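# Seat two lids on their matching boxes using suction

## Task

Place the big lid onto the big box and the little lid onto the little box, with each lid fully seated and staying there without the robot holding it; then release it and pull the tool away.

## Robot and tools

Robot: one six-joint arm (a UR12e-style arm) carrying a vacuum cup instead of fingers. There is only this one arm, so every motion argument describes a single cup point. Two head cameras, cam_head_left and cam_head_right, each 672x504 pixels, watch the scene.

Frames. The scene frame has its origin on the table surface right under the arm base, +z pointing up, and +y on the left when facing along +x. Results report the cup point (centre of the cup rim when nothing touches it) as end_effector_position in metres and end_effector_quat_wxyz, plus linear (m/s) and angular (rad/s) velocity. The cup opens along the cup point's own +z axis. The reported position may be a little off, more so at long reach. Starting roughly 4 cm behind the rim, the tool body and its camera stick out up to about 9 cm sideways, so leave room around the cup.

The seven-number row. Both execute_actions and move use one row of 7 numbers, each from -1 to 1: dx, dy, dz, rx, ry, rz, suction. The first six are an offset, not a pose: they shift the cup point's target away from a reference pose, expressed in the cup point's own axes (not the scene axes). The reference is the cup pose in the most recent result that showed it; before any such result in this scene, and for the second or later call in the same reply, it is wherever the robot is when the action begins. A value of 1.0 means 0.6 m of travel or 180 degrees of turn; rx, ry, rz form one rotation vector. All-zero offsets do not hold still: they pull the cup back to the reference pose. The seventh number is suction: above 0.01 switches it on, 0.01 or less switches it off, and the setting persists until changed.

execute_actions takes "actions", a list holding at most one item, and optional "pictures" (true/false; pictures come by default). An empty list just reports the state. An action item is {"rows": [...], "steps": n}: 1 to 15 rows, n at most 15 (default 15), each step lasting 1/30 s. Row k is used on step k, the final row repeats if steps exceed rows, and every row is counted from the same reference pose rather than from the row before. A wait item is {"steps": n} with n up to 300; the count starts at the previous result, so your thinking time uses up part of it. A refused call moves nothing.

move takes "target" (one row as above), optional "speed" in m/s (0.002 to 0.5, default 0.25; rotation up to twice that in rad/s) and optional "stop_force" in N (13 to 80, not accepted in the first 0.2 s of a scene). It drives the cup in a straight line lasting 0.5 to 10 s; if it would take longer it stops early. It does not avoid obstacles, and the real cup trails and may overshoot the speed, especially with the arm stretched out. Tool settings in the row apply at the start. With stop_force, the path halts when the wrist sensor feels that much extra push against the direction of travel for two steps; the cup then backs up two steps and holds. Pressure can briefly exceed stop_force (double or more when it is small) before easing. Use it only on moves that do not rotate, go very slowly when contact is expected, and omit it when lifting away from a surface. The result ends with a move: line: done (settled near target), off_target, moving, held, fault, or contact (stop_force triggered, which overrides the others), the distance to target, and limits such as paced (pose clipped) or held (some steps blocked; the arm may then jump faster than speed).

wait takes "seconds" (0 to 10) and sends nothing new. zoom_image takes "camera" and "region" [x0, y0, x1, y1] in pixels from the top-left, at most 504 by 504, and returns a sharper crop of that camera's latest image. read_manual returns only licence text. finished_scene takes "scene" (the current scene number), ends it irreversibly and grades it.

Control behaviour. Each step, the commanded pose is clamped to within 100 mm and 16 degrees of the measured pose; the controller favours position over orientation when it cannot satisfy both. Commands are smoothed with about 0.17 s lag, and joint speed and acceleration are limited, so a big move may be unfinished when the result arrives; check the pose and send the remainder. A "Hand target" line shows where the controller is heading. "pose unreachable" and HELD mark steps the clearance check altered or blocked (a mount under the base counts as arm).

Suction. Turn suction on and press the 36 mm rim flat onto a smooth face so it seals all round; avoid holes, seams and edges. suction_measured near 0 means no seal; 0.83 or more means airtight. part_present switches to 1 at 0.50 and back to 0 below 0.45. Under vacuum the cup shortens, so a held part sits up to about 12 mm nearer the tool. To release, set the part down on its support first, then switch suction off, and move at least 15 mm away. If the cup seals to the table, turn suction off to free it.

Other readings: Wrist force and Wrist torque along the cup's own x y z (offset up to about 5.5 N, noise up to 3.4 N, saturating near 100 N; pressing shows force pointing back into the arm; "no reading" is harmless), joint torques (noisy, offset, not used for faults), MOTOR HOT from 70 °C, and an over-temperature stop at 85 °C.

Avoid: the arm is stiff, so aiming even slightly into a firm surface can trigger a stop; 150 N of outside force or a joint exceeding its load limit (elbow 130, wrists 46.9 N m) halts the arm for 10 s. Do not drop, slam or knock items, and never push anything off the table. Objects may occasionally be nudged by outside disturbances.

Each tool is called after ">>>" by a JSON object that holds its "method" and its "body", one argument or row to a line.

## Session

>>> {"method": "execute_actions", "body": {
  "actions": []
}}

Scene clock: 0.00 s of 6200.00 s.
end_effector_position=(+0.6285, +0.0283, +0.2580) suction_measured=0.00 part_present=0 end_effector_quat_wxyz=(-0.001, -0.023, +1.000, +0.000) end_effector_velocity=(-0.000, -0.001, +0.001) end_effector_angular_velocity=(-0.000, -0.001, -0.002)
Joint positions: [-0.28  -1.558  2.144 -2.157 -1.571  2.861]
Joint velocities: [-0.001 -0.001  0.001 -0.     0.     0.001]
Joint torques (N m, as the arm reports them, + toward a larger angle): no reading
Motor temperatures (°C, as the motors report them): [22 23 23 32 35 30]
Wrist force (N, on the end effector, along its own x y z axes, offset not removed): no reading
Wrist torque (N m, same axes, about the end effector's origin, offset not removed): no reading
Hand target: +0.629, +0.028, +0.258; -0.001, -0.023, +1.000, +0.000

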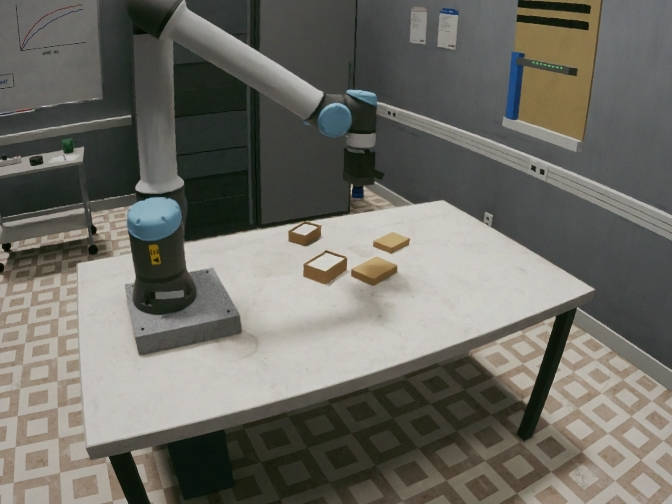

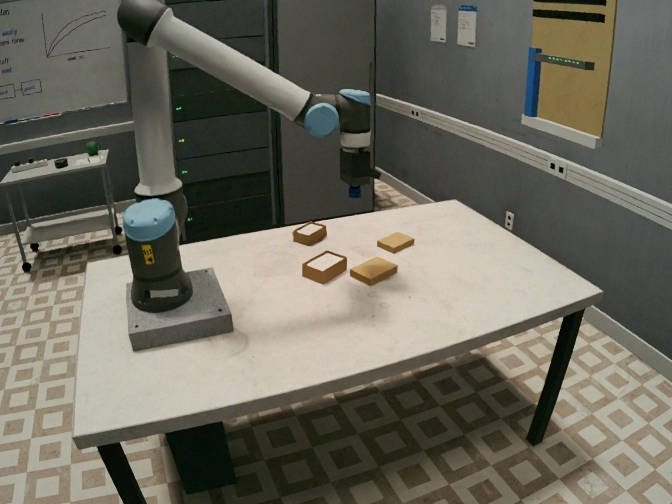

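>>> {"method": "zoom_image", "body": {
  "camera": "cam_head_left",
  "region": [270, 200, 430, 300]
}}

>>> {"method": "zoom_image", "body": {
  "camera": "cam_head_right",
  "region": [270, 200, 430, 300]
}}

Region (270, 200, 430, 300) of cam_head_left's 672x504 image, scaled by 3.150, with more detail than that image has; it fills the top 315 rows of this view, and the rest is white.

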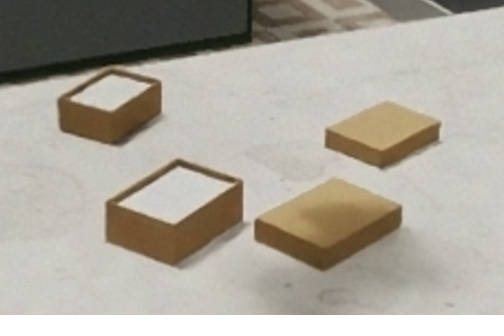

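Region (270, 200, 430, 300) of cam_head_right's 672x504 image, scaled by 3.150, with more detail than that image has; it fills the top 315 rows of this view, and the rest is white.

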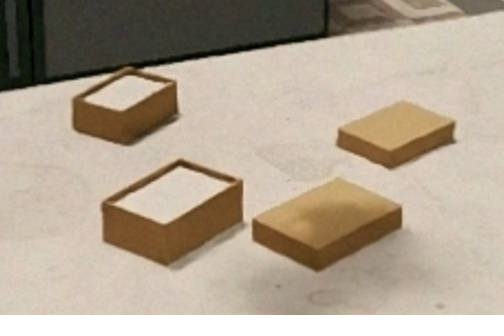

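>>> {"method": "move", "body": {
  "target": [-0.058,-0.11,0.363,0,0,0,0]
}}

>>> {"method": "zoom_image", "body": {
  "camera": "cam_head_left",
  "region": [330, 220, 430, 300]
}}

>>> {"method": "zoom_image", "body": {
  "camera": "cam_head_right",
  "region": [330, 220, 430, 300]
}}

Scene clock: 26.93 s of 6200.00 s.
end_effector_position=(+0.6659, -0.0359, +0.0405) suction_measured=0.00 part_present=0 end_effector_quat_wxyz=(-0.001, -0.023, +1.000, +0.000) end_effector_velocity=(+0.002, -0.001, -0.001) end_effector_angular_velocity=(-0.000, -0.003, -0.000)
Joint positions: [-0.362 -1.188  2.216 -2.599 -1.571  2.779]
Joint velocities: [-0.001  0.004 -0.002 -0.005  0.    -0.   ]
Joint torques (N m, as the arm reports them, + toward a larger angle): [-14.37 -46.37 -31.69  -8.39   2.11  -2.39]
Motor temperatures (°C, as the motors report them): [22 23 23 32 35 30]
Wrist force (N, on the end effector, along its own x y z axes, offset not removed): [1.5 2.9 -6.3]
Wrist torque (N m, same axes, about the end effector's origin, offset not removed): [0.35 -0.28 0.26]
Hand target: +0.666, -0.036, +0.040; -0.001, -0.023, +1.000, +0.000
Off the commanded pose: 0.000 m, 0 deg.
After step 90, 22.30 s passed at rest.
move: done

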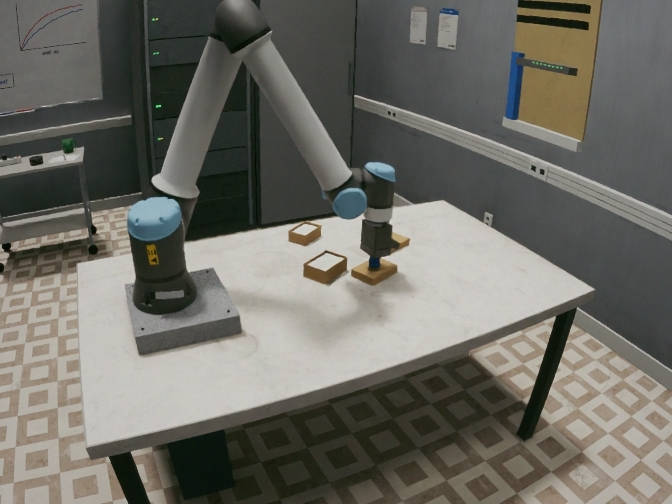

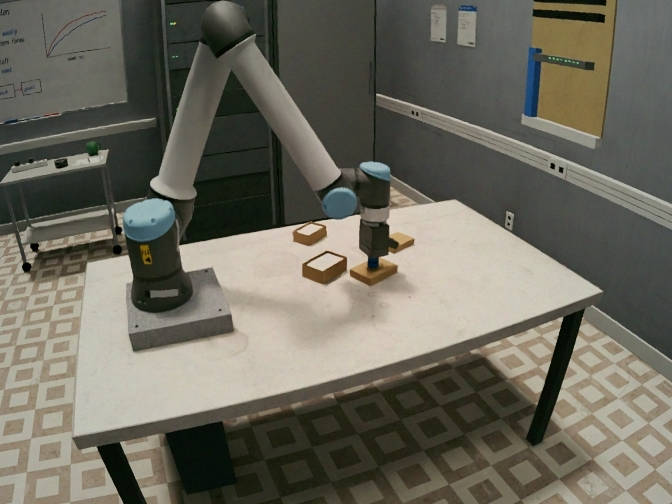

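Region (330, 220, 430, 300) of cam_head_left's 672x504 image, scaled by 5.040, with more detail than that image has; it fills the top 403 rows of this view, and the rest is white.

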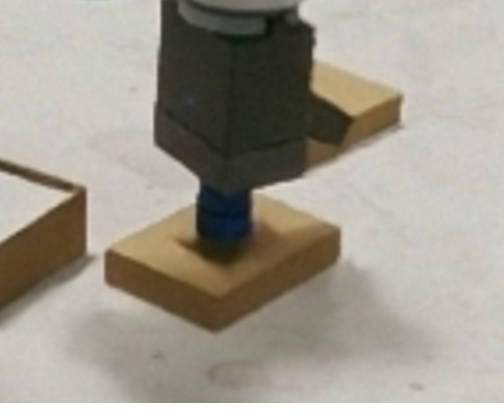

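Region (330, 220, 430, 300) of cam_head_right's 672x504 image, scaled by 5.040, with more detail than that image has; it fills the top 403 rows of this view, and the rest is white.

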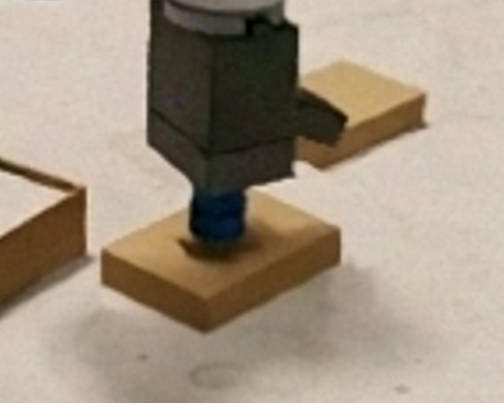

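Looks centred. Grip.

>>> {"method": "move", "body": {
  "target": [0,0,0.06,0,0,0,1],
  "speed": 0.008,
  "stop_force": 15
}}

>>> {"method": "move", "body": {
  "target": [0,0,-0.13,0,0,0,1],
  "speed": 0.1
}}

Scene clock: 34.73 s of 6200.00 s.
end_effector_position=(+0.6661, -0.0360, +0.0151) suction_measured=0.94 part_present=1 end_effector_quat_wxyz=(-0.001, -0.023, +1.000, +0.000) end_effector_velocity=(-0.000, -0.000, +0.001) end_effector_angular_velocity=(+0.002, +0.003, -0.002)
Joint positions: [-0.362 -1.143  2.222 -2.65  -1.571  2.779]
Joint velocities: [-0.001 -0.002 -0.002  0.007  0.001  0.001]
Joint torques (N m, as the arm reports them, + toward a larger angle): [  9.52 -49.7   -6.97   3.97   0.05   3.94]
Motor temperatures (°C, as the motors report them): [22 23 23 32 35 30]
Wrist force (N, on the end effector, along its own x y z axes, offset not removed): [-0.1 7.4 -36.7]
Wrist torque (N m, same axes, about the end effector's origin, offset not removed): [1.17 -0.44 0.14]
Hand target: +0.666, -0.036, +0.015; -0.001, -0.023, +1.000, +0.000
Off the commanded pose: 0.011 m, 0 deg.
After step 90, 1.27 s passed at rest.
move: contact

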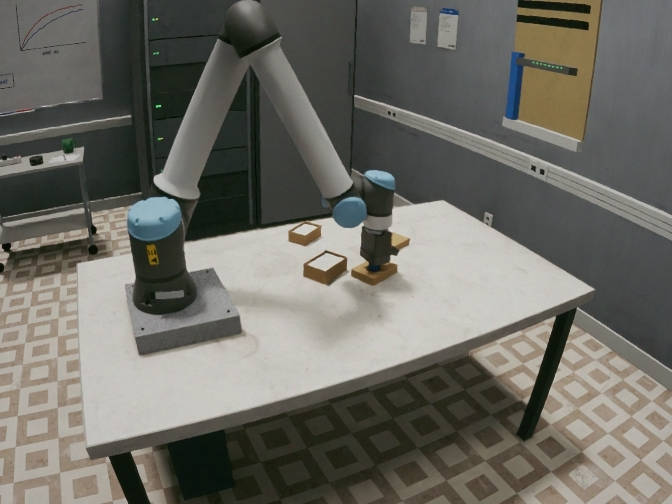

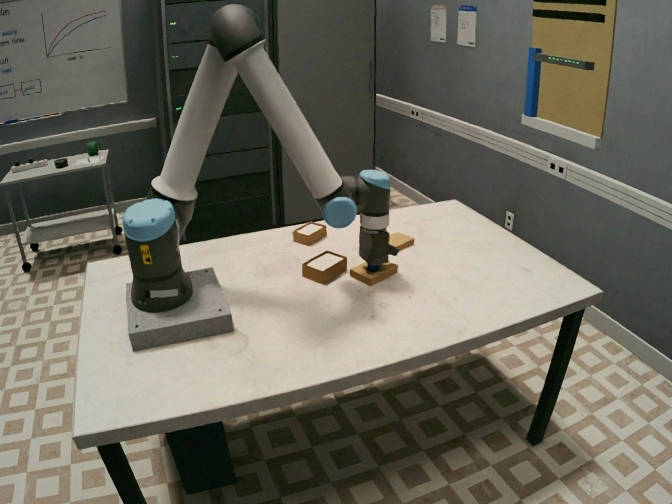

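Scene clock: 36.03 s of 6200.00 s.
end_effector_position=(+0.6661, -0.0359, +0.0927) suction_measured=0.94 part_present=1 end_effector_quat_wxyz=(-0.001, -0.023, +1.000, +0.000) end_effector_velocity=(+0.000, -0.000, +0.004) end_effector_angular_velocity=(+0.000, -0.000, +0.000)
Joint positions: [-0.362 -1.276  2.197 -2.492 -1.571  2.779]
Joint velocities: [-0.    -0.005 -0.002  0.007  0.    -0.   ]
Joint torques (N m, as the arm reports them, + toward a larger angle): [-14.78 -63.4  -36.59  -0.21   1.    -2.16]
Motor temperatures (°C, as the motors report them): [22 23 23 32 35 30]
Wrist force (N, on the end effector, along its own x y z axes, offset not removed): [4.7 1.2 -3.8]
Wrist torque (N m, same axes, about the end effector's origin, offset not removed): [0.41 -0.77 0.32]
Hand target: +0.666, -0.036, +0.093; -0.001, -0.023, +1.000, +0.000
Off the commanded pose: 0.000 m, 0 deg.
move: done

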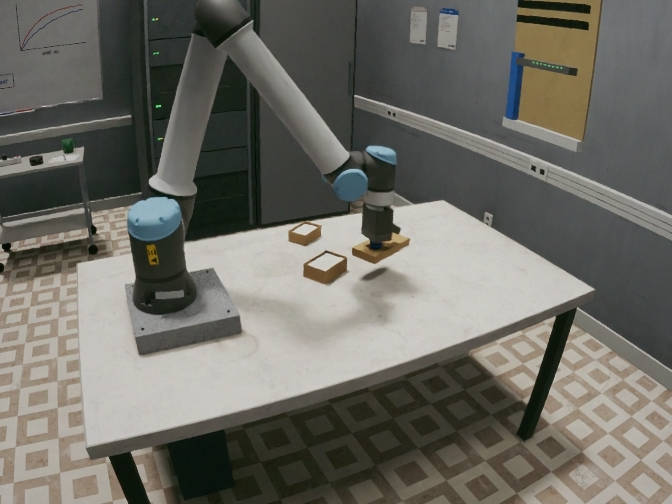

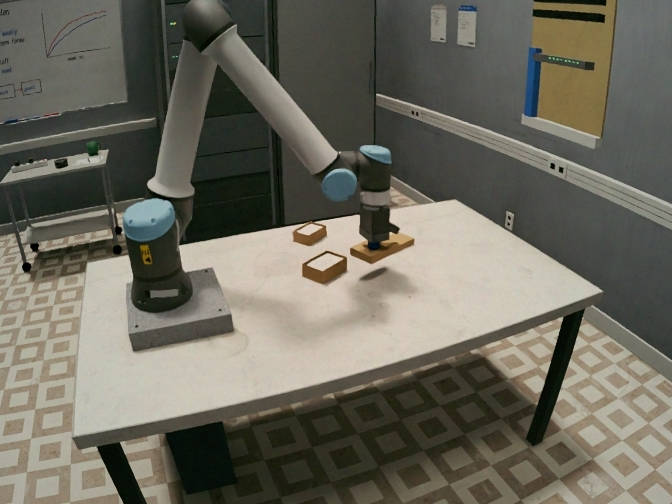

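>>> {"method": "move", "body": {
  "target": [0.25,0.138,0.025,0,0,-0.033,1],
  "speed": 0.12
}}

>>> {"method": "zoom_image", "body": {
  "camera": "cam_head_left",
  "region": [290, 225, 370, 292]
}}

>>> {"method": "zoom_image", "body": {
  "camera": "cam_head_right",
  "region": [290, 225, 370, 292]
}}

Scene clock: 43.40 s of 6200.00 s.
end_effector_position=(+0.5129, +0.0398, +0.0778) suction_measured=0.94 part_present=1 end_effector_quat_wxyz=(-0.001, -0.074, +0.997, +0.000) end_effector_velocity=(-0.003, +0.001, -0.001) end_effector_angular_velocity=(+0.001, +0.001, +0.001)
Joint positions: [-0.312 -1.45   2.488 -2.609 -1.571  2.725]
Joint velocities: [ 0.001 -0.003  0.006 -0.001  0.    -0.001]
Joint torques (N m, as the arm reports them, + toward a larger angle): [ 12.52 -43.33 -18.95  -8.     0.95  -2.77]
Motor temperatures (°C, as the motors report them): [22 23 23 32 35 30]
Wrist force (N, on the end effector, along its own x y z axes, offset not removed): [3.0 4.7 -3.1]
Wrist torque (N m, same axes, about the end effector's origin, offset not removed): [0.80 -0.60 0.27]
Hand target: +0.513, +0.040, +0.078; -0.001, -0.074, +0.997, +0.000
Off the commanded pose: 0.000 m, 0 deg.
After step 90, 2.37 s passed at rest.
move: done

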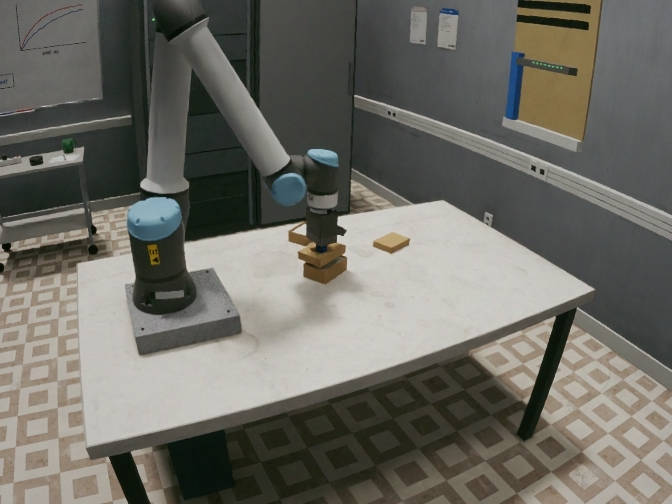

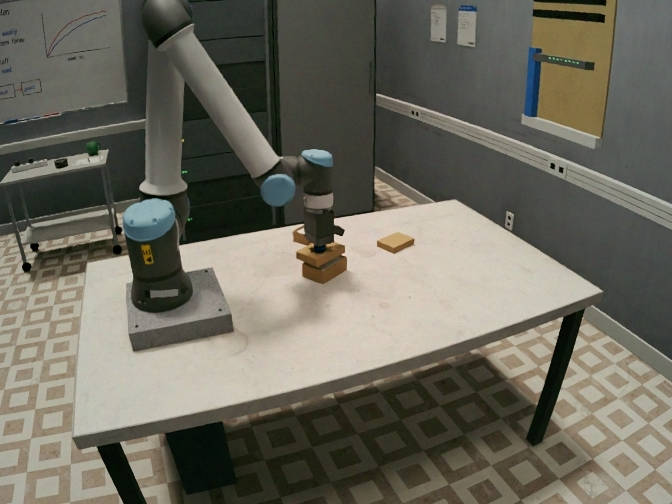

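Region (290, 225, 370, 292) of cam_head_left's 672x504 image, scaled by 6.300, with more detail than that image has; it fills the top 422 rows of this view, and the rest is white.

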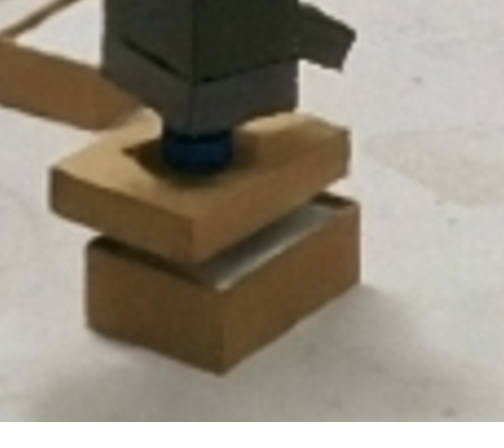

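Region (290, 225, 370, 292) of cam_head_right's 672x504 image, scaled by 6.300, with more detail than that image has; it fills the top 422 rows of this view, and the rest is white.

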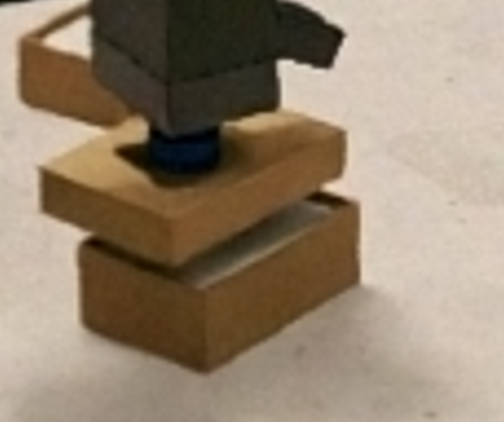

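>>> {"method": "move", "body": {
  "target": [-0.0113,-0.026,0.013,0,0,0,1],
  "speed": 0.03
}}

>>> {"method": "zoom_image", "body": {
  "camera": "cam_head_left",
  "region": [290, 225, 370, 292]
}}

>>> {"method": "zoom_image", "body": {
  "camera": "cam_head_right",
  "region": [290, 225, 370, 292]
}}

Scene clock: 54.87 s of 6200.00 s.
end_effector_position=(+0.5217, +0.0257, +0.0701) suction_measured=0.94 part_present=1 end_effector_quat_wxyz=(-0.001, -0.074, +0.997, +0.000) end_effector_velocity=(-0.000, -0.002, -0.003) end_effector_angular_velocity=(+0.001, +0.003, -0.001)
Joint positions: [-0.335 -1.421  2.478 -2.628 -1.571  2.703]
Joint velocities: [-0.003  0.006 -0.    -0.003  0.    -0.003]
Joint torques (N m, as the arm reports them, + toward a larger angle): [-14.79 -28.37 -31.28  -8.26  -2.15  -2.6 ]
Motor temperatures (°C, as the motors report them): [22 23 23 32 35 30]
Wrist force (N, on the end effector, along its own x y z axes, offset not removed): [-1.3 1.1 -9.4]
Wrist torque (N m, same axes, about the end effector's origin, offset not removed): [0.19 0.29 0.03]
Hand target: +0.522, +0.025, +0.070; -0.001, -0.074, +0.997, +0.000
Off the commanded pose: 0.000 m, 0 deg.
After step 90, 7.47 s passed at rest.
move: done

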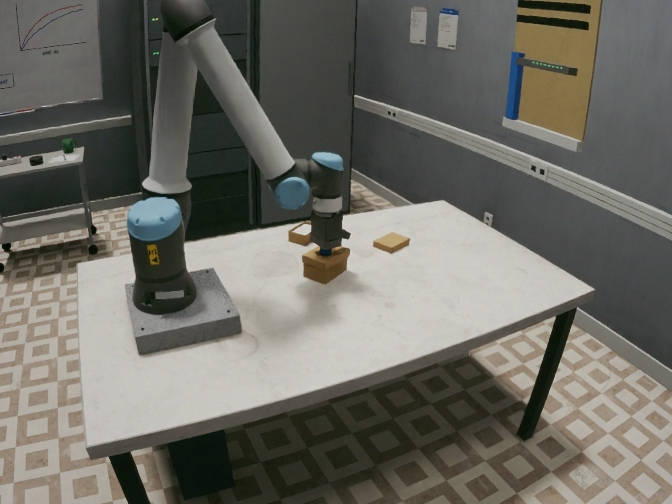

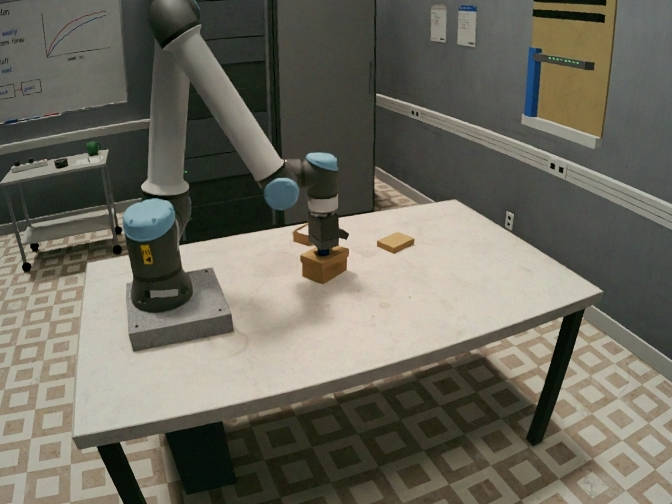

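Region (290, 225, 370, 292) of cam_head_left's 672x504 image, scaled by 6.300, with more detail than that image has; it fills the top 422 rows of this view, and the rest is white.

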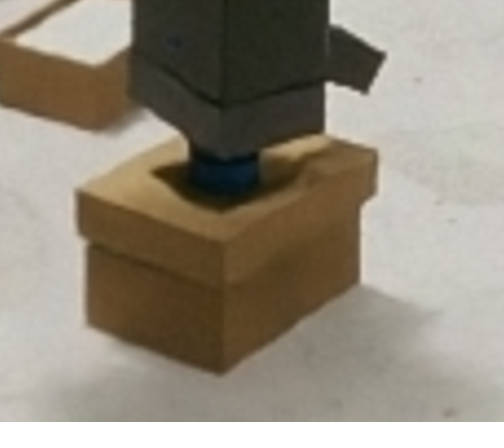

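Region (290, 225, 370, 292) of cam_head_right's 672x504 image, scaled by 6.300, with more detail than that image has; it fills the top 422 rows of this view, and the rest is white.

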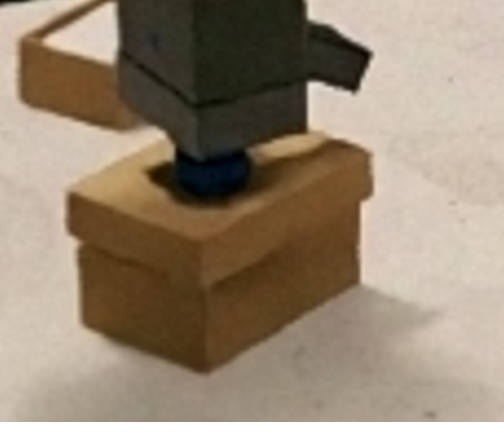

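>>> {"method": "move", "body": {
  "target": [0,0,0.06,0,0,0,1],
  "speed": 0.004,
  "stop_force": 15
}}

>>> {"method": "zoom_image", "body": {
  "camera": "cam_head_left",
  "region": [290, 225, 370, 292]
}}

>>> {"method": "zoom_image", "body": {
  "camera": "cam_head_right",
  "region": [290, 225, 370, 292]
}}

Scene clock: 64.90 s of 6200.00 s.
end_effector_position=(+0.5218, +0.0255, +0.0618) suction_measured=0.94 part_present=1 end_effector_quat_wxyz=(-0.001, -0.074, +0.997, -0.000) end_effector_velocity=(-0.001, +0.000, +0.000) end_effector_angular_velocity=(+0.001, +0.004, -0.000)
Joint positions: [-0.335 -1.402  2.481 -2.651 -1.571  2.702]
Joint velocities: [-0.001 -0.002  0.     0.005  0.    -0.   ]
Joint torques (N m, as the arm reports them, + toward a larger angle): [ 12.19 -39.77 -19.44   2.44  -0.57   3.35]
Motor temperatures (°C, as the motors report them): [22 23 23 32 35 30]
Wrist force (N, on the end effector, along its own x y z axes, offset not removed): [4.6 -0.7 -25.2]
Wrist torque (N m, same axes, about the end effector's origin, offset not removed): [0.33 -0.66 0.24]
Hand target: +0.522, +0.025, +0.062; -0.001, -0.074, +0.997, -0.000
Off the commanded pose: 0.028 m, 0 deg.
After step 90, 4.60 s passed at rest.
move: contact

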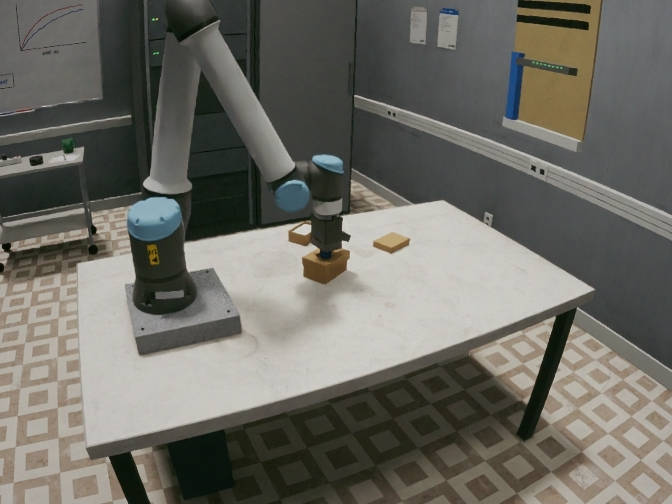

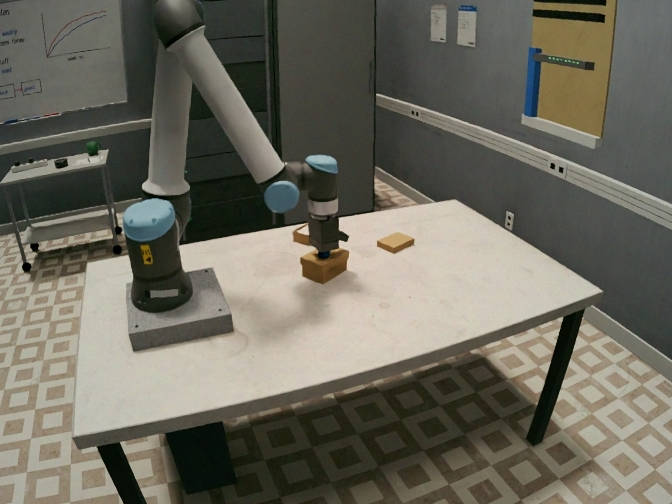

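Region (290, 225, 370, 292) of cam_head_left's 672x504 image, scaled by 6.300, with more detail than that image has; it fills the top 422 rows of this view, and the rest is white.

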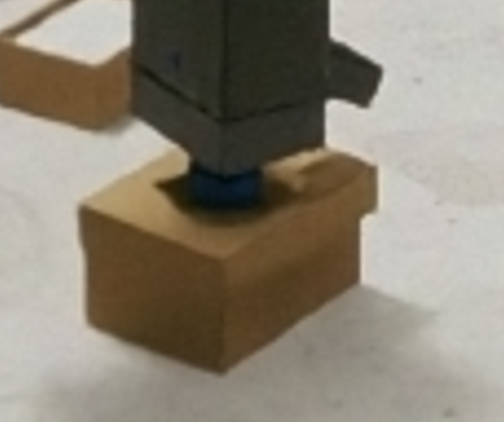

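Region (290, 225, 370, 292) of cam_head_right's 672x504 image, scaled by 6.300, with more detail than that image has; it fills the top 422 rows of this view, and the rest is white.

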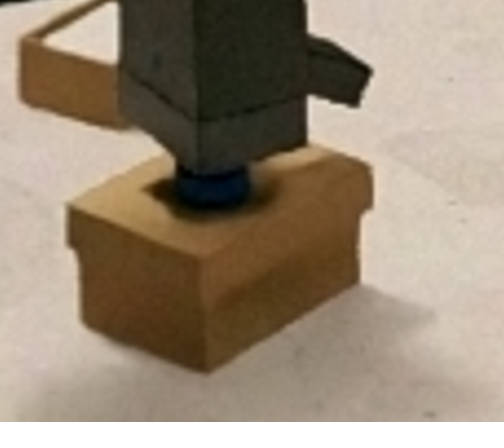

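>>> {"method": "move", "body": {
  "target": [0,0,-0.014,0,0,-0.014,1],
  "speed": 0.01
}}

>>> {"method": "move", "body": {
  "target": [0,0,0.06,0,0,0,1],
  "speed": 0.004,
  "stop_force": 15
}}

>>> {"method": "zoom_image", "body": {
  "camera": "cam_head_left",
  "region": [290, 225, 370, 292]
}}

>>> {"method": "zoom_image", "body": {
  "camera": "cam_head_right",
  "region": [290, 225, 370, 292]
}}

Scene clock: 86.03 s of 6200.00 s.
end_effector_position=(+0.5219, +0.0255, +0.0701) suction_measured=0.94 part_present=1 end_effector_quat_wxyz=(-0.001, -0.096, +0.995, -0.000) end_effector_velocity=(+0.000, +0.000, +0.001) end_effector_angular_velocity=(+0.000, -0.001, +0.007)
Joint positions: [-0.335 -1.421  2.478 -2.628 -1.571  2.659]
Joint velocities: [ 0.001 -0.002 -0.001  0.003  0.    -0.006]
Joint torques (N m, as the arm reports them, + toward a larger angle): [  9.97 -45.04 -31.22   0.02  -1.7   -2.57]
Motor temperatures (°C, as the motors report them): [22 23 23 32 35 30]
Wrist force (N, on the end effector, along its own x y z axes, offset not removed): [-1.2 1.5 -1.0]
Wrist torque (N m, same axes, about the end effector's origin, offset not removed): [0.30 0.08 0.07]
Hand target: +0.522, +0.025, +0.070; -0.001, -0.096, +0.995, -0.000
Off the commanded pose: 0.000 m, 0 deg.
After step 90, 15.70 s passed at rest.
move: done

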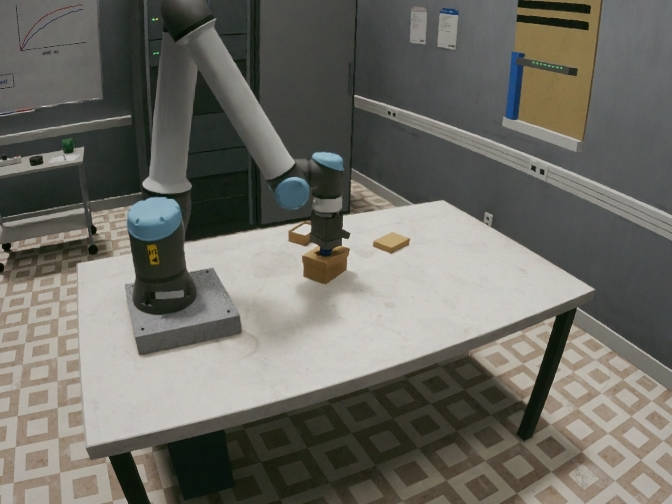

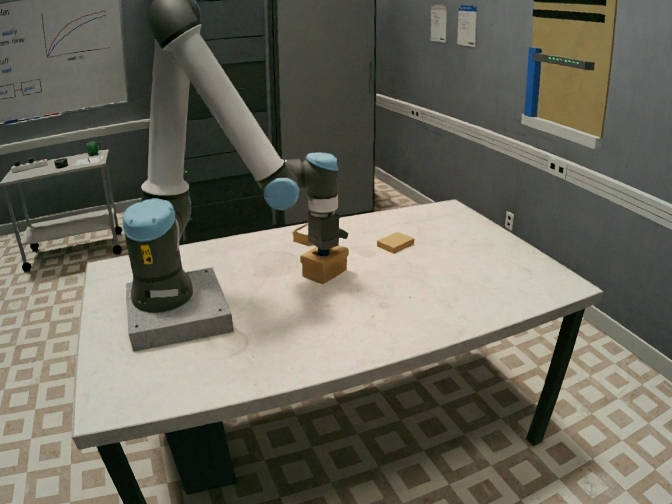

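Scene clock: 88.53 s of 6200.00 s.
end_effector_position=(+0.5219, +0.0254, +0.0616) suction_measured=0.94 part_present=1 end_effector_quat_wxyz=(-0.001, -0.096, +0.995, -0.000) end_effector_velocity=(-0.001, +0.000, +0.001) end_effector_angular_velocity=(+0.001, +0.002, -0.001)
Joint positions: [-0.335 -1.401  2.482 -2.652 -1.571  2.659]
Joint velocities: [-0.    -0.002 -0.     0.005  0.     0.   ]
Joint torques (N m, as the arm reports them, + toward a larger angle): [  8.5  -39.27 -20.07   2.31  -0.73   3.78]
Motor temperatures (°C, as the motors report them): [22 23 23 32 35 30]
Wrist force (N, on the end effector, along its own x y z axes, offset not removed): [2.2 -3.3 -24.4]
Wrist torque (N m, same axes, about the end effector's origin, offset not removed): [-0.06 -0.32 0.13]
Hand target: +0.522, +0.025, +0.062; -0.001, -0.096, +0.995, -0.000
Off the commanded pose: 0.028 m, 0 deg.
move: contact

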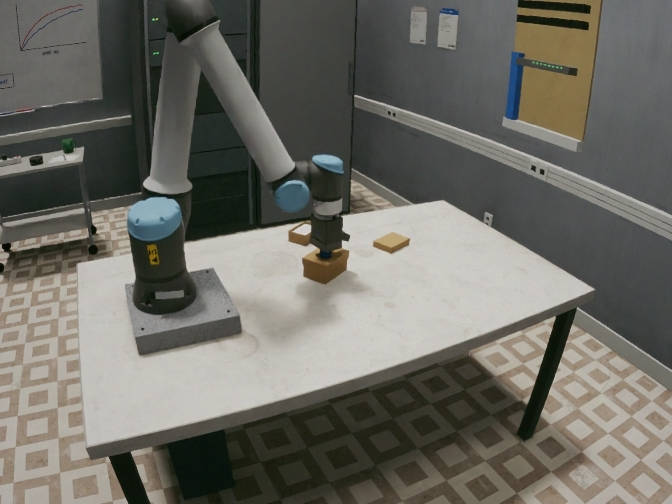

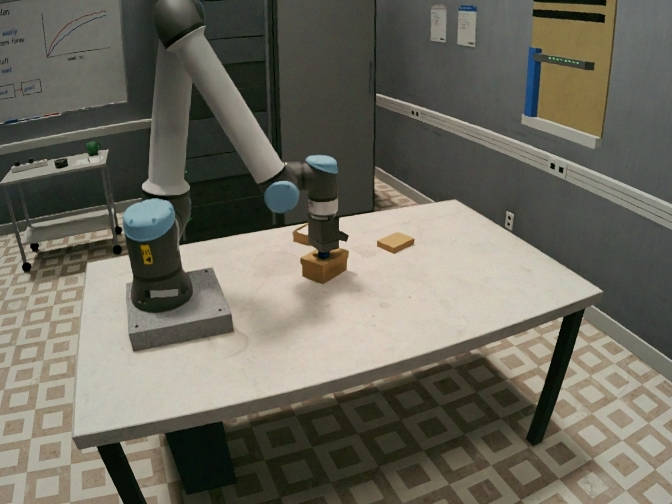

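Region (290, 225, 370, 292) of cam_head_left's 672x504 image, scaled by 6.300, with more detail than that image has; it fills the top 422 rows of this view, and the rest is white.

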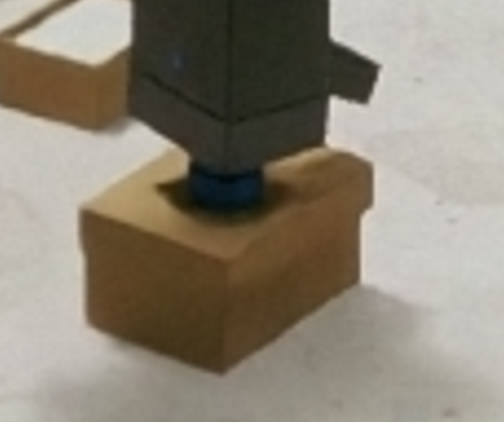

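Region (290, 225, 370, 292) of cam_head_right's 672x504 image, scaled by 6.300, with more detail than that image has; it fills the top 422 rows of this view, and the rest is white.

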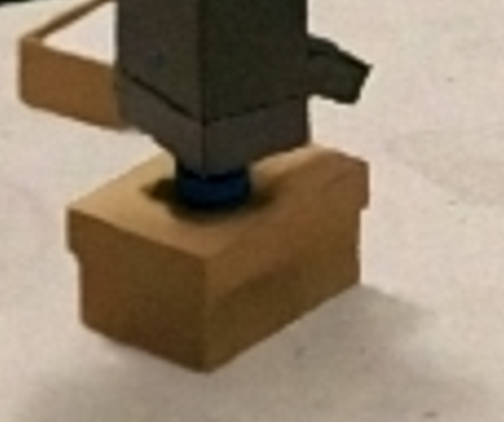

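>>> {"method": "move", "body": {
  "target": [0.0032,-0.0012,-0.014,0,0,0,1],
  "speed": 0.01
}}

>>> {"method": "move", "body": {
  "target": [0,0,0.06,0,0,0,1],
  "speed": 0.004,
  "stop_force": 15
}}

>>> {"method": "zoom_image", "body": {
  "camera": "cam_head_left",
  "region": [290, 225, 370, 292]
}}

>>> {"method": "zoom_image", "body": {
  "camera": "cam_head_right",
  "region": [290, 225, 370, 292]
}}

Scene clock: 111.50 s of 6200.00 s.
end_effector_position=(+0.5202, +0.0244, +0.0697) suction_measured=0.94 part_present=1 end_effector_quat_wxyz=(-0.001, -0.096, +0.995, -0.000) end_effector_velocity=(-0.000, -0.000, +0.002) end_effector_angular_velocity=(+0.001, +0.000, -0.001)
Joint positions: [-0.338 -1.422  2.481 -2.63  -1.571  2.656]
Joint velocities: [-0.001 -0.005 -0.001  0.007  0.    -0.   ]
Joint torques (N m, as the arm reports them, + toward a larger angle): [-15.37 -47.58 -32.15  -0.36  -1.8   -2.97]
Motor temperatures (°C, as the motors report them): [22 23 24 32 35 30]
Wrist force (N, on the end effector, along its own x y z axes, offset not removed): [-3.3 1.8 -5.7]
Wrist torque (N m, same axes, about the end effector's origin, offset not removed): [0.64 0.43 0.22]
Hand target: +0.520, +0.024, +0.070; -0.001, -0.096, +0.995, -0.000
Off the commanded pose: 0.000 m, 0 deg.
After step 90, 18.90 s passed at rest.
move: done

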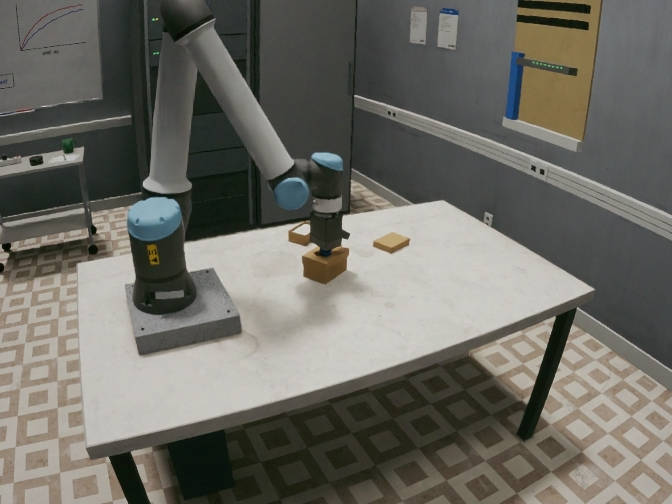

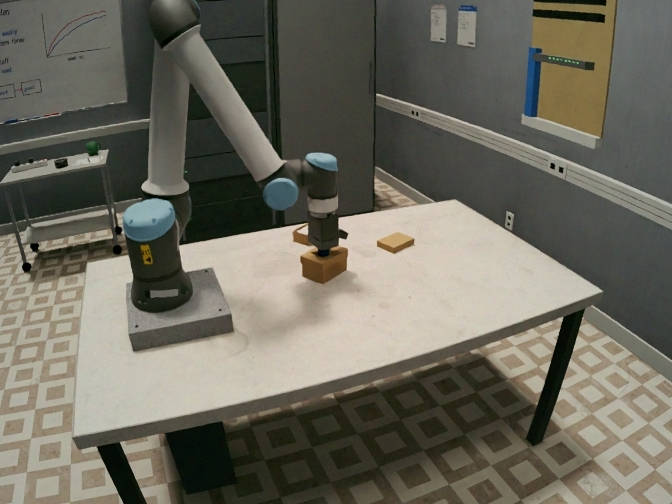

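Scene clock: 113.90 s of 6200.00 s.
end_effector_position=(+0.5202, +0.0244, +0.0617) suction_measured=0.94 part_present=1 end_effector_quat_wxyz=(-0.001, -0.096, +0.995, -0.000) end_effector_velocity=(-0.002, +0.000, -0.000) end_effector_angular_velocity=(+0.001, +0.004, +0.001)
Joint positions: [-0.338 -1.404  2.485 -2.653 -1.571  2.656]
Joint velocities: [-0.    -0.001  0.001  0.005  0.    -0.001]
Joint torques (N m, as the arm reports them, + toward a larger angle): [ 14.76 -39.31 -20.67   2.16  -0.61   3.54]
Motor temperatures (°C, as the motors report them): [22 23 24 32 35 30]
Wrist force (N, on the end effector, along its own x y z axes, offset not removed): [1.8 -1.7 -19.4]
Wrist torque (N m, same axes, about the end effector's origin, offset not removed): [0.03 -0.37 0.33]
Hand target: +0.520, +0.024, +0.062; -0.001, -0.096, +0.995, -0.000
Off the commanded pose: 0.028 m, 0 deg.
move: contact

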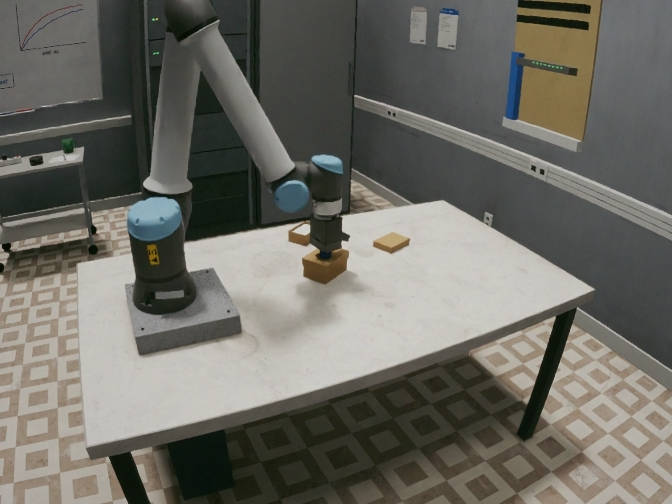

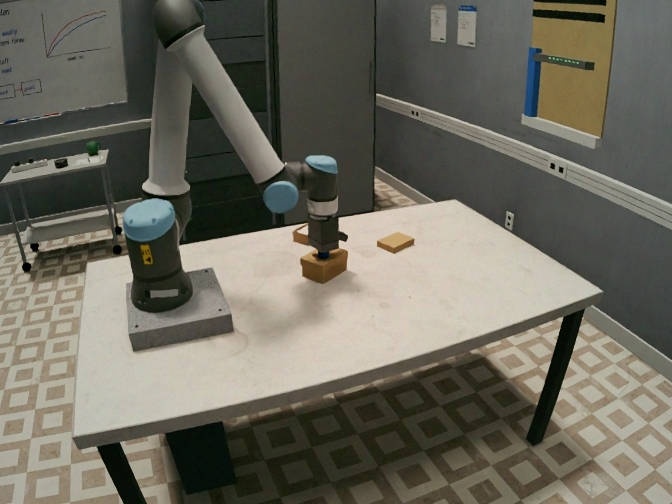

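Region (290, 225, 370, 292) of cam_head_left's 672x504 image, scaled by 6.300, with more detail than that image has; it fills the top 422 rows of this view, and the rest is white.

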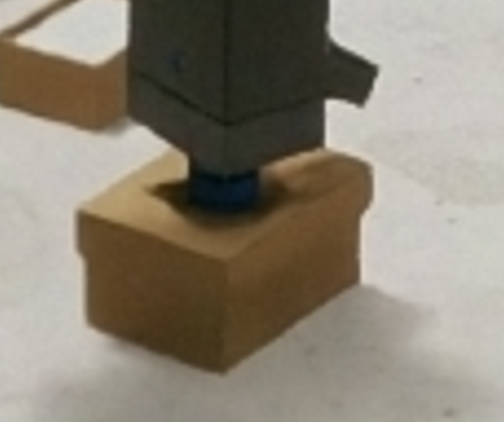

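Region (290, 225, 370, 292) of cam_head_right's 672x504 image, scaled by 6.300, with more detail than that image has; it fills the top 422 rows of this view, and the rest is white.

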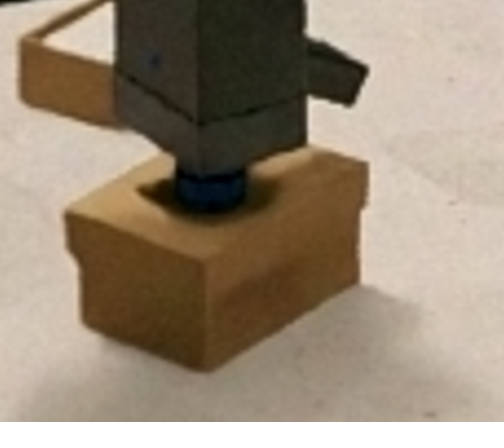

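>>> {"method": "move", "body": {
  "target": [0.0013,0.004,-0.014,0,0,0,1],
  "speed": 0.01
}}

>>> {"method": "zoom_image", "body": {
  "camera": "cam_head_left",
  "region": [290, 225, 370, 292]
}}

>>> {"method": "move", "body": {
  "target": [0,0,0.06,0,0,0,1],
  "speed": 0.004,
  "stop_force": 15
}}

>>> {"method": "zoom_image", "body": {
  "camera": "cam_head_left",
  "region": [290, 225, 370, 292]
}}

>>> {"method": "zoom_image", "body": {
  "camera": "cam_head_right",
  "region": [290, 225, 370, 292]
}}

Scene clock: 147.27 s of 6200.00 s.
end_effector_position=(+0.5191, +0.0265, +0.0697) suction_measured=0.94 part_present=1 end_effector_quat_wxyz=(-0.001, -0.096, +0.995, -0.000) end_effector_velocity=(+0.000, +0.000, +0.003) end_effector_angular_velocity=(-0.001, -0.000, +0.000)
Joint positions: [-0.335 -1.424  2.483 -2.631 -1.571  2.659]
Joint velocities: [ 0.001 -0.006 -0.002  0.007 -0.     0.001]
Joint torques (N m, as the arm reports them, + toward a larger angle): [ 12.35 -48.39 -32.03  -0.06   1.28   3.61]
Motor temperatures (°C, as the motors report them): [22 23 24 32 35 30]
Wrist force (N, on the end effector, along its own x y z axes, offset not removed): [4.0 -1.4 -2.2]
Wrist torque (N m, same axes, about the end effector's origin, offset not removed): [-0.13 -0.64 -0.10]
Hand target: +0.519, +0.027, +0.070; -0.001, -0.096, +0.995, -0.000
Off the commanded pose: 0.000 m, 0 deg.
After step 90, 29.30 s passed at rest.
move: done

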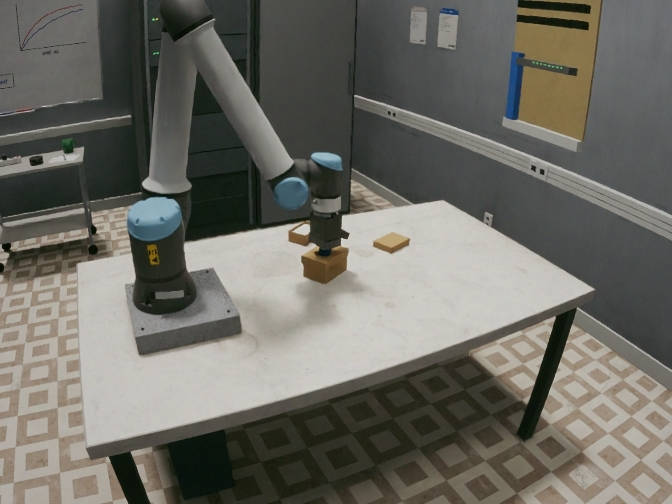

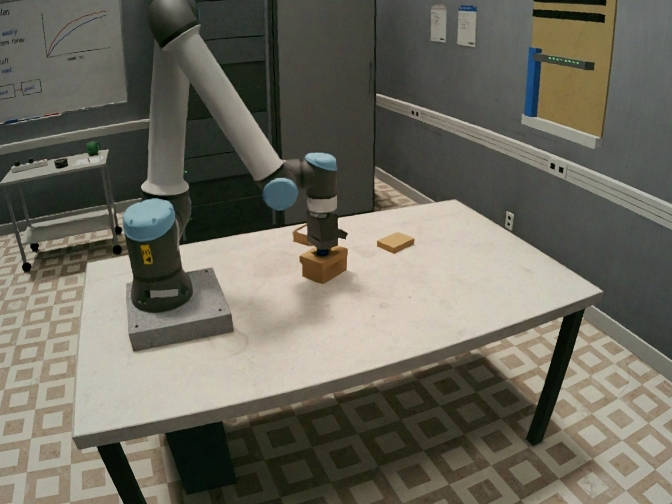

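Region (290, 225, 370, 292) of cam_head_left's 672x504 image, scaled by 6.300, with more detail than that image has; it fills the top 422 rows of this view, and the rest is white.

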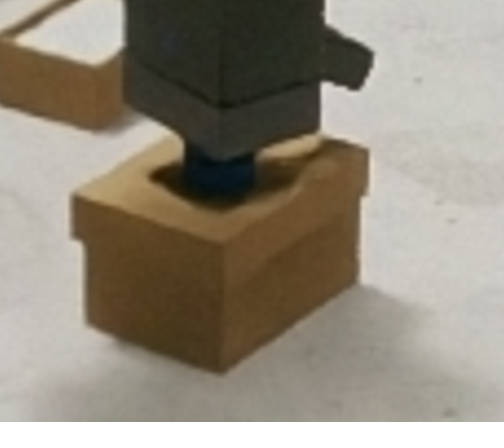

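Scene clock: 149.63 s of 6200.00 s.
end_effector_position=(+0.5191, +0.0265, +0.0618) suction_measured=0.94 part_present=1 end_effector_quat_wxyz=(-0.001, -0.096, +0.995, -0.000) end_effector_velocity=(-0.001, +0.000, +0.001) end_effector_angular_velocity=(+0.000, +0.003, +0.001)
Joint positions: [-0.335 -1.405  2.487 -2.653 -1.571  2.659]
Joint velocities: [-0.    -0.003  0.     0.006 -0.001 -0.001]
Joint torques (N m, as the arm reports them, + toward a larger angle): [-13.26 -38.83 -18.73   2.18   1.17  -2.67]
Motor temperatures (°C, as the motors report them): [22 23 24 32 35 30]
Wrist force (N, on the end effector, along its own x y z axes, offset not removed): [1.0 1.6 -24.1]
Wrist torque (N m, same axes, about the end effector's origin, offset not removed): [0.69 -0.40 0.20]
Hand target: +0.519, +0.027, +0.062; -0.001, -0.096, +0.995, -0.000
Off the commanded pose: 0.028 m, 0 deg.
move: contact

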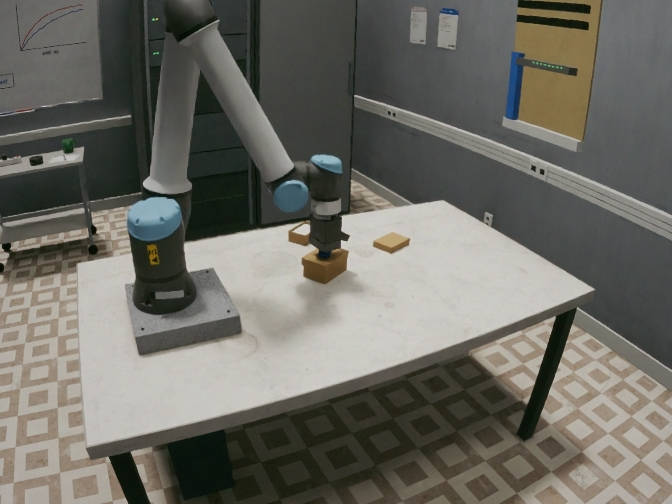

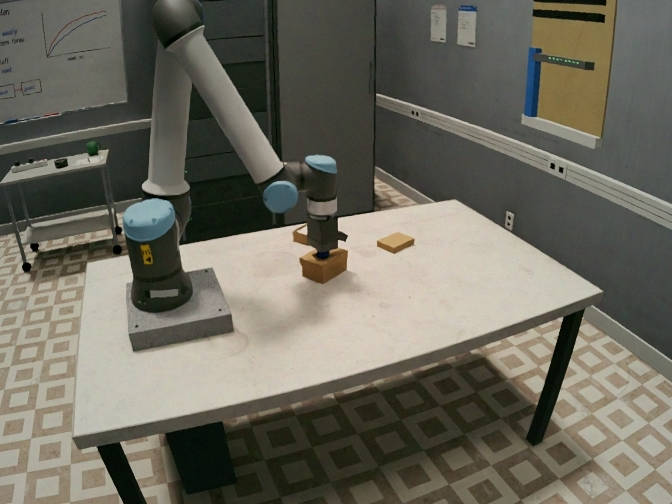

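Region (290, 225, 370, 292) of cam_head_left's 672x504 image, scaled by 6.300, with more detail than that image has; it fills the top 422 rows of this view, and the rest is white.

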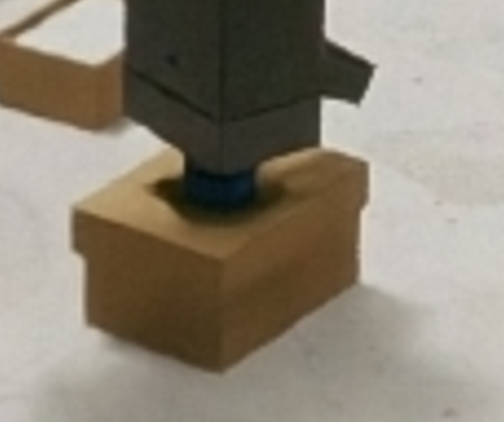

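Region (290, 225, 370, 292) of cam_head_right's 672x504 image, scaled by 6.300, with more detail than that image has; it fills the top 422 rows of this view, and the rest is white.

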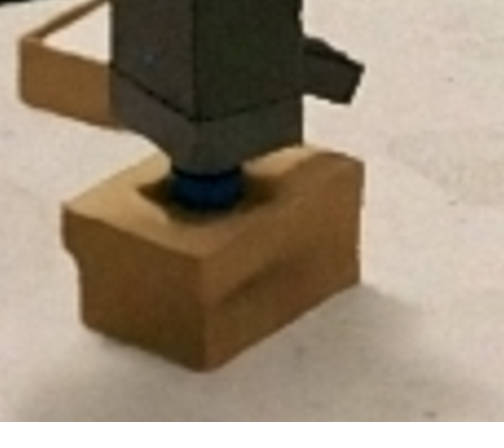

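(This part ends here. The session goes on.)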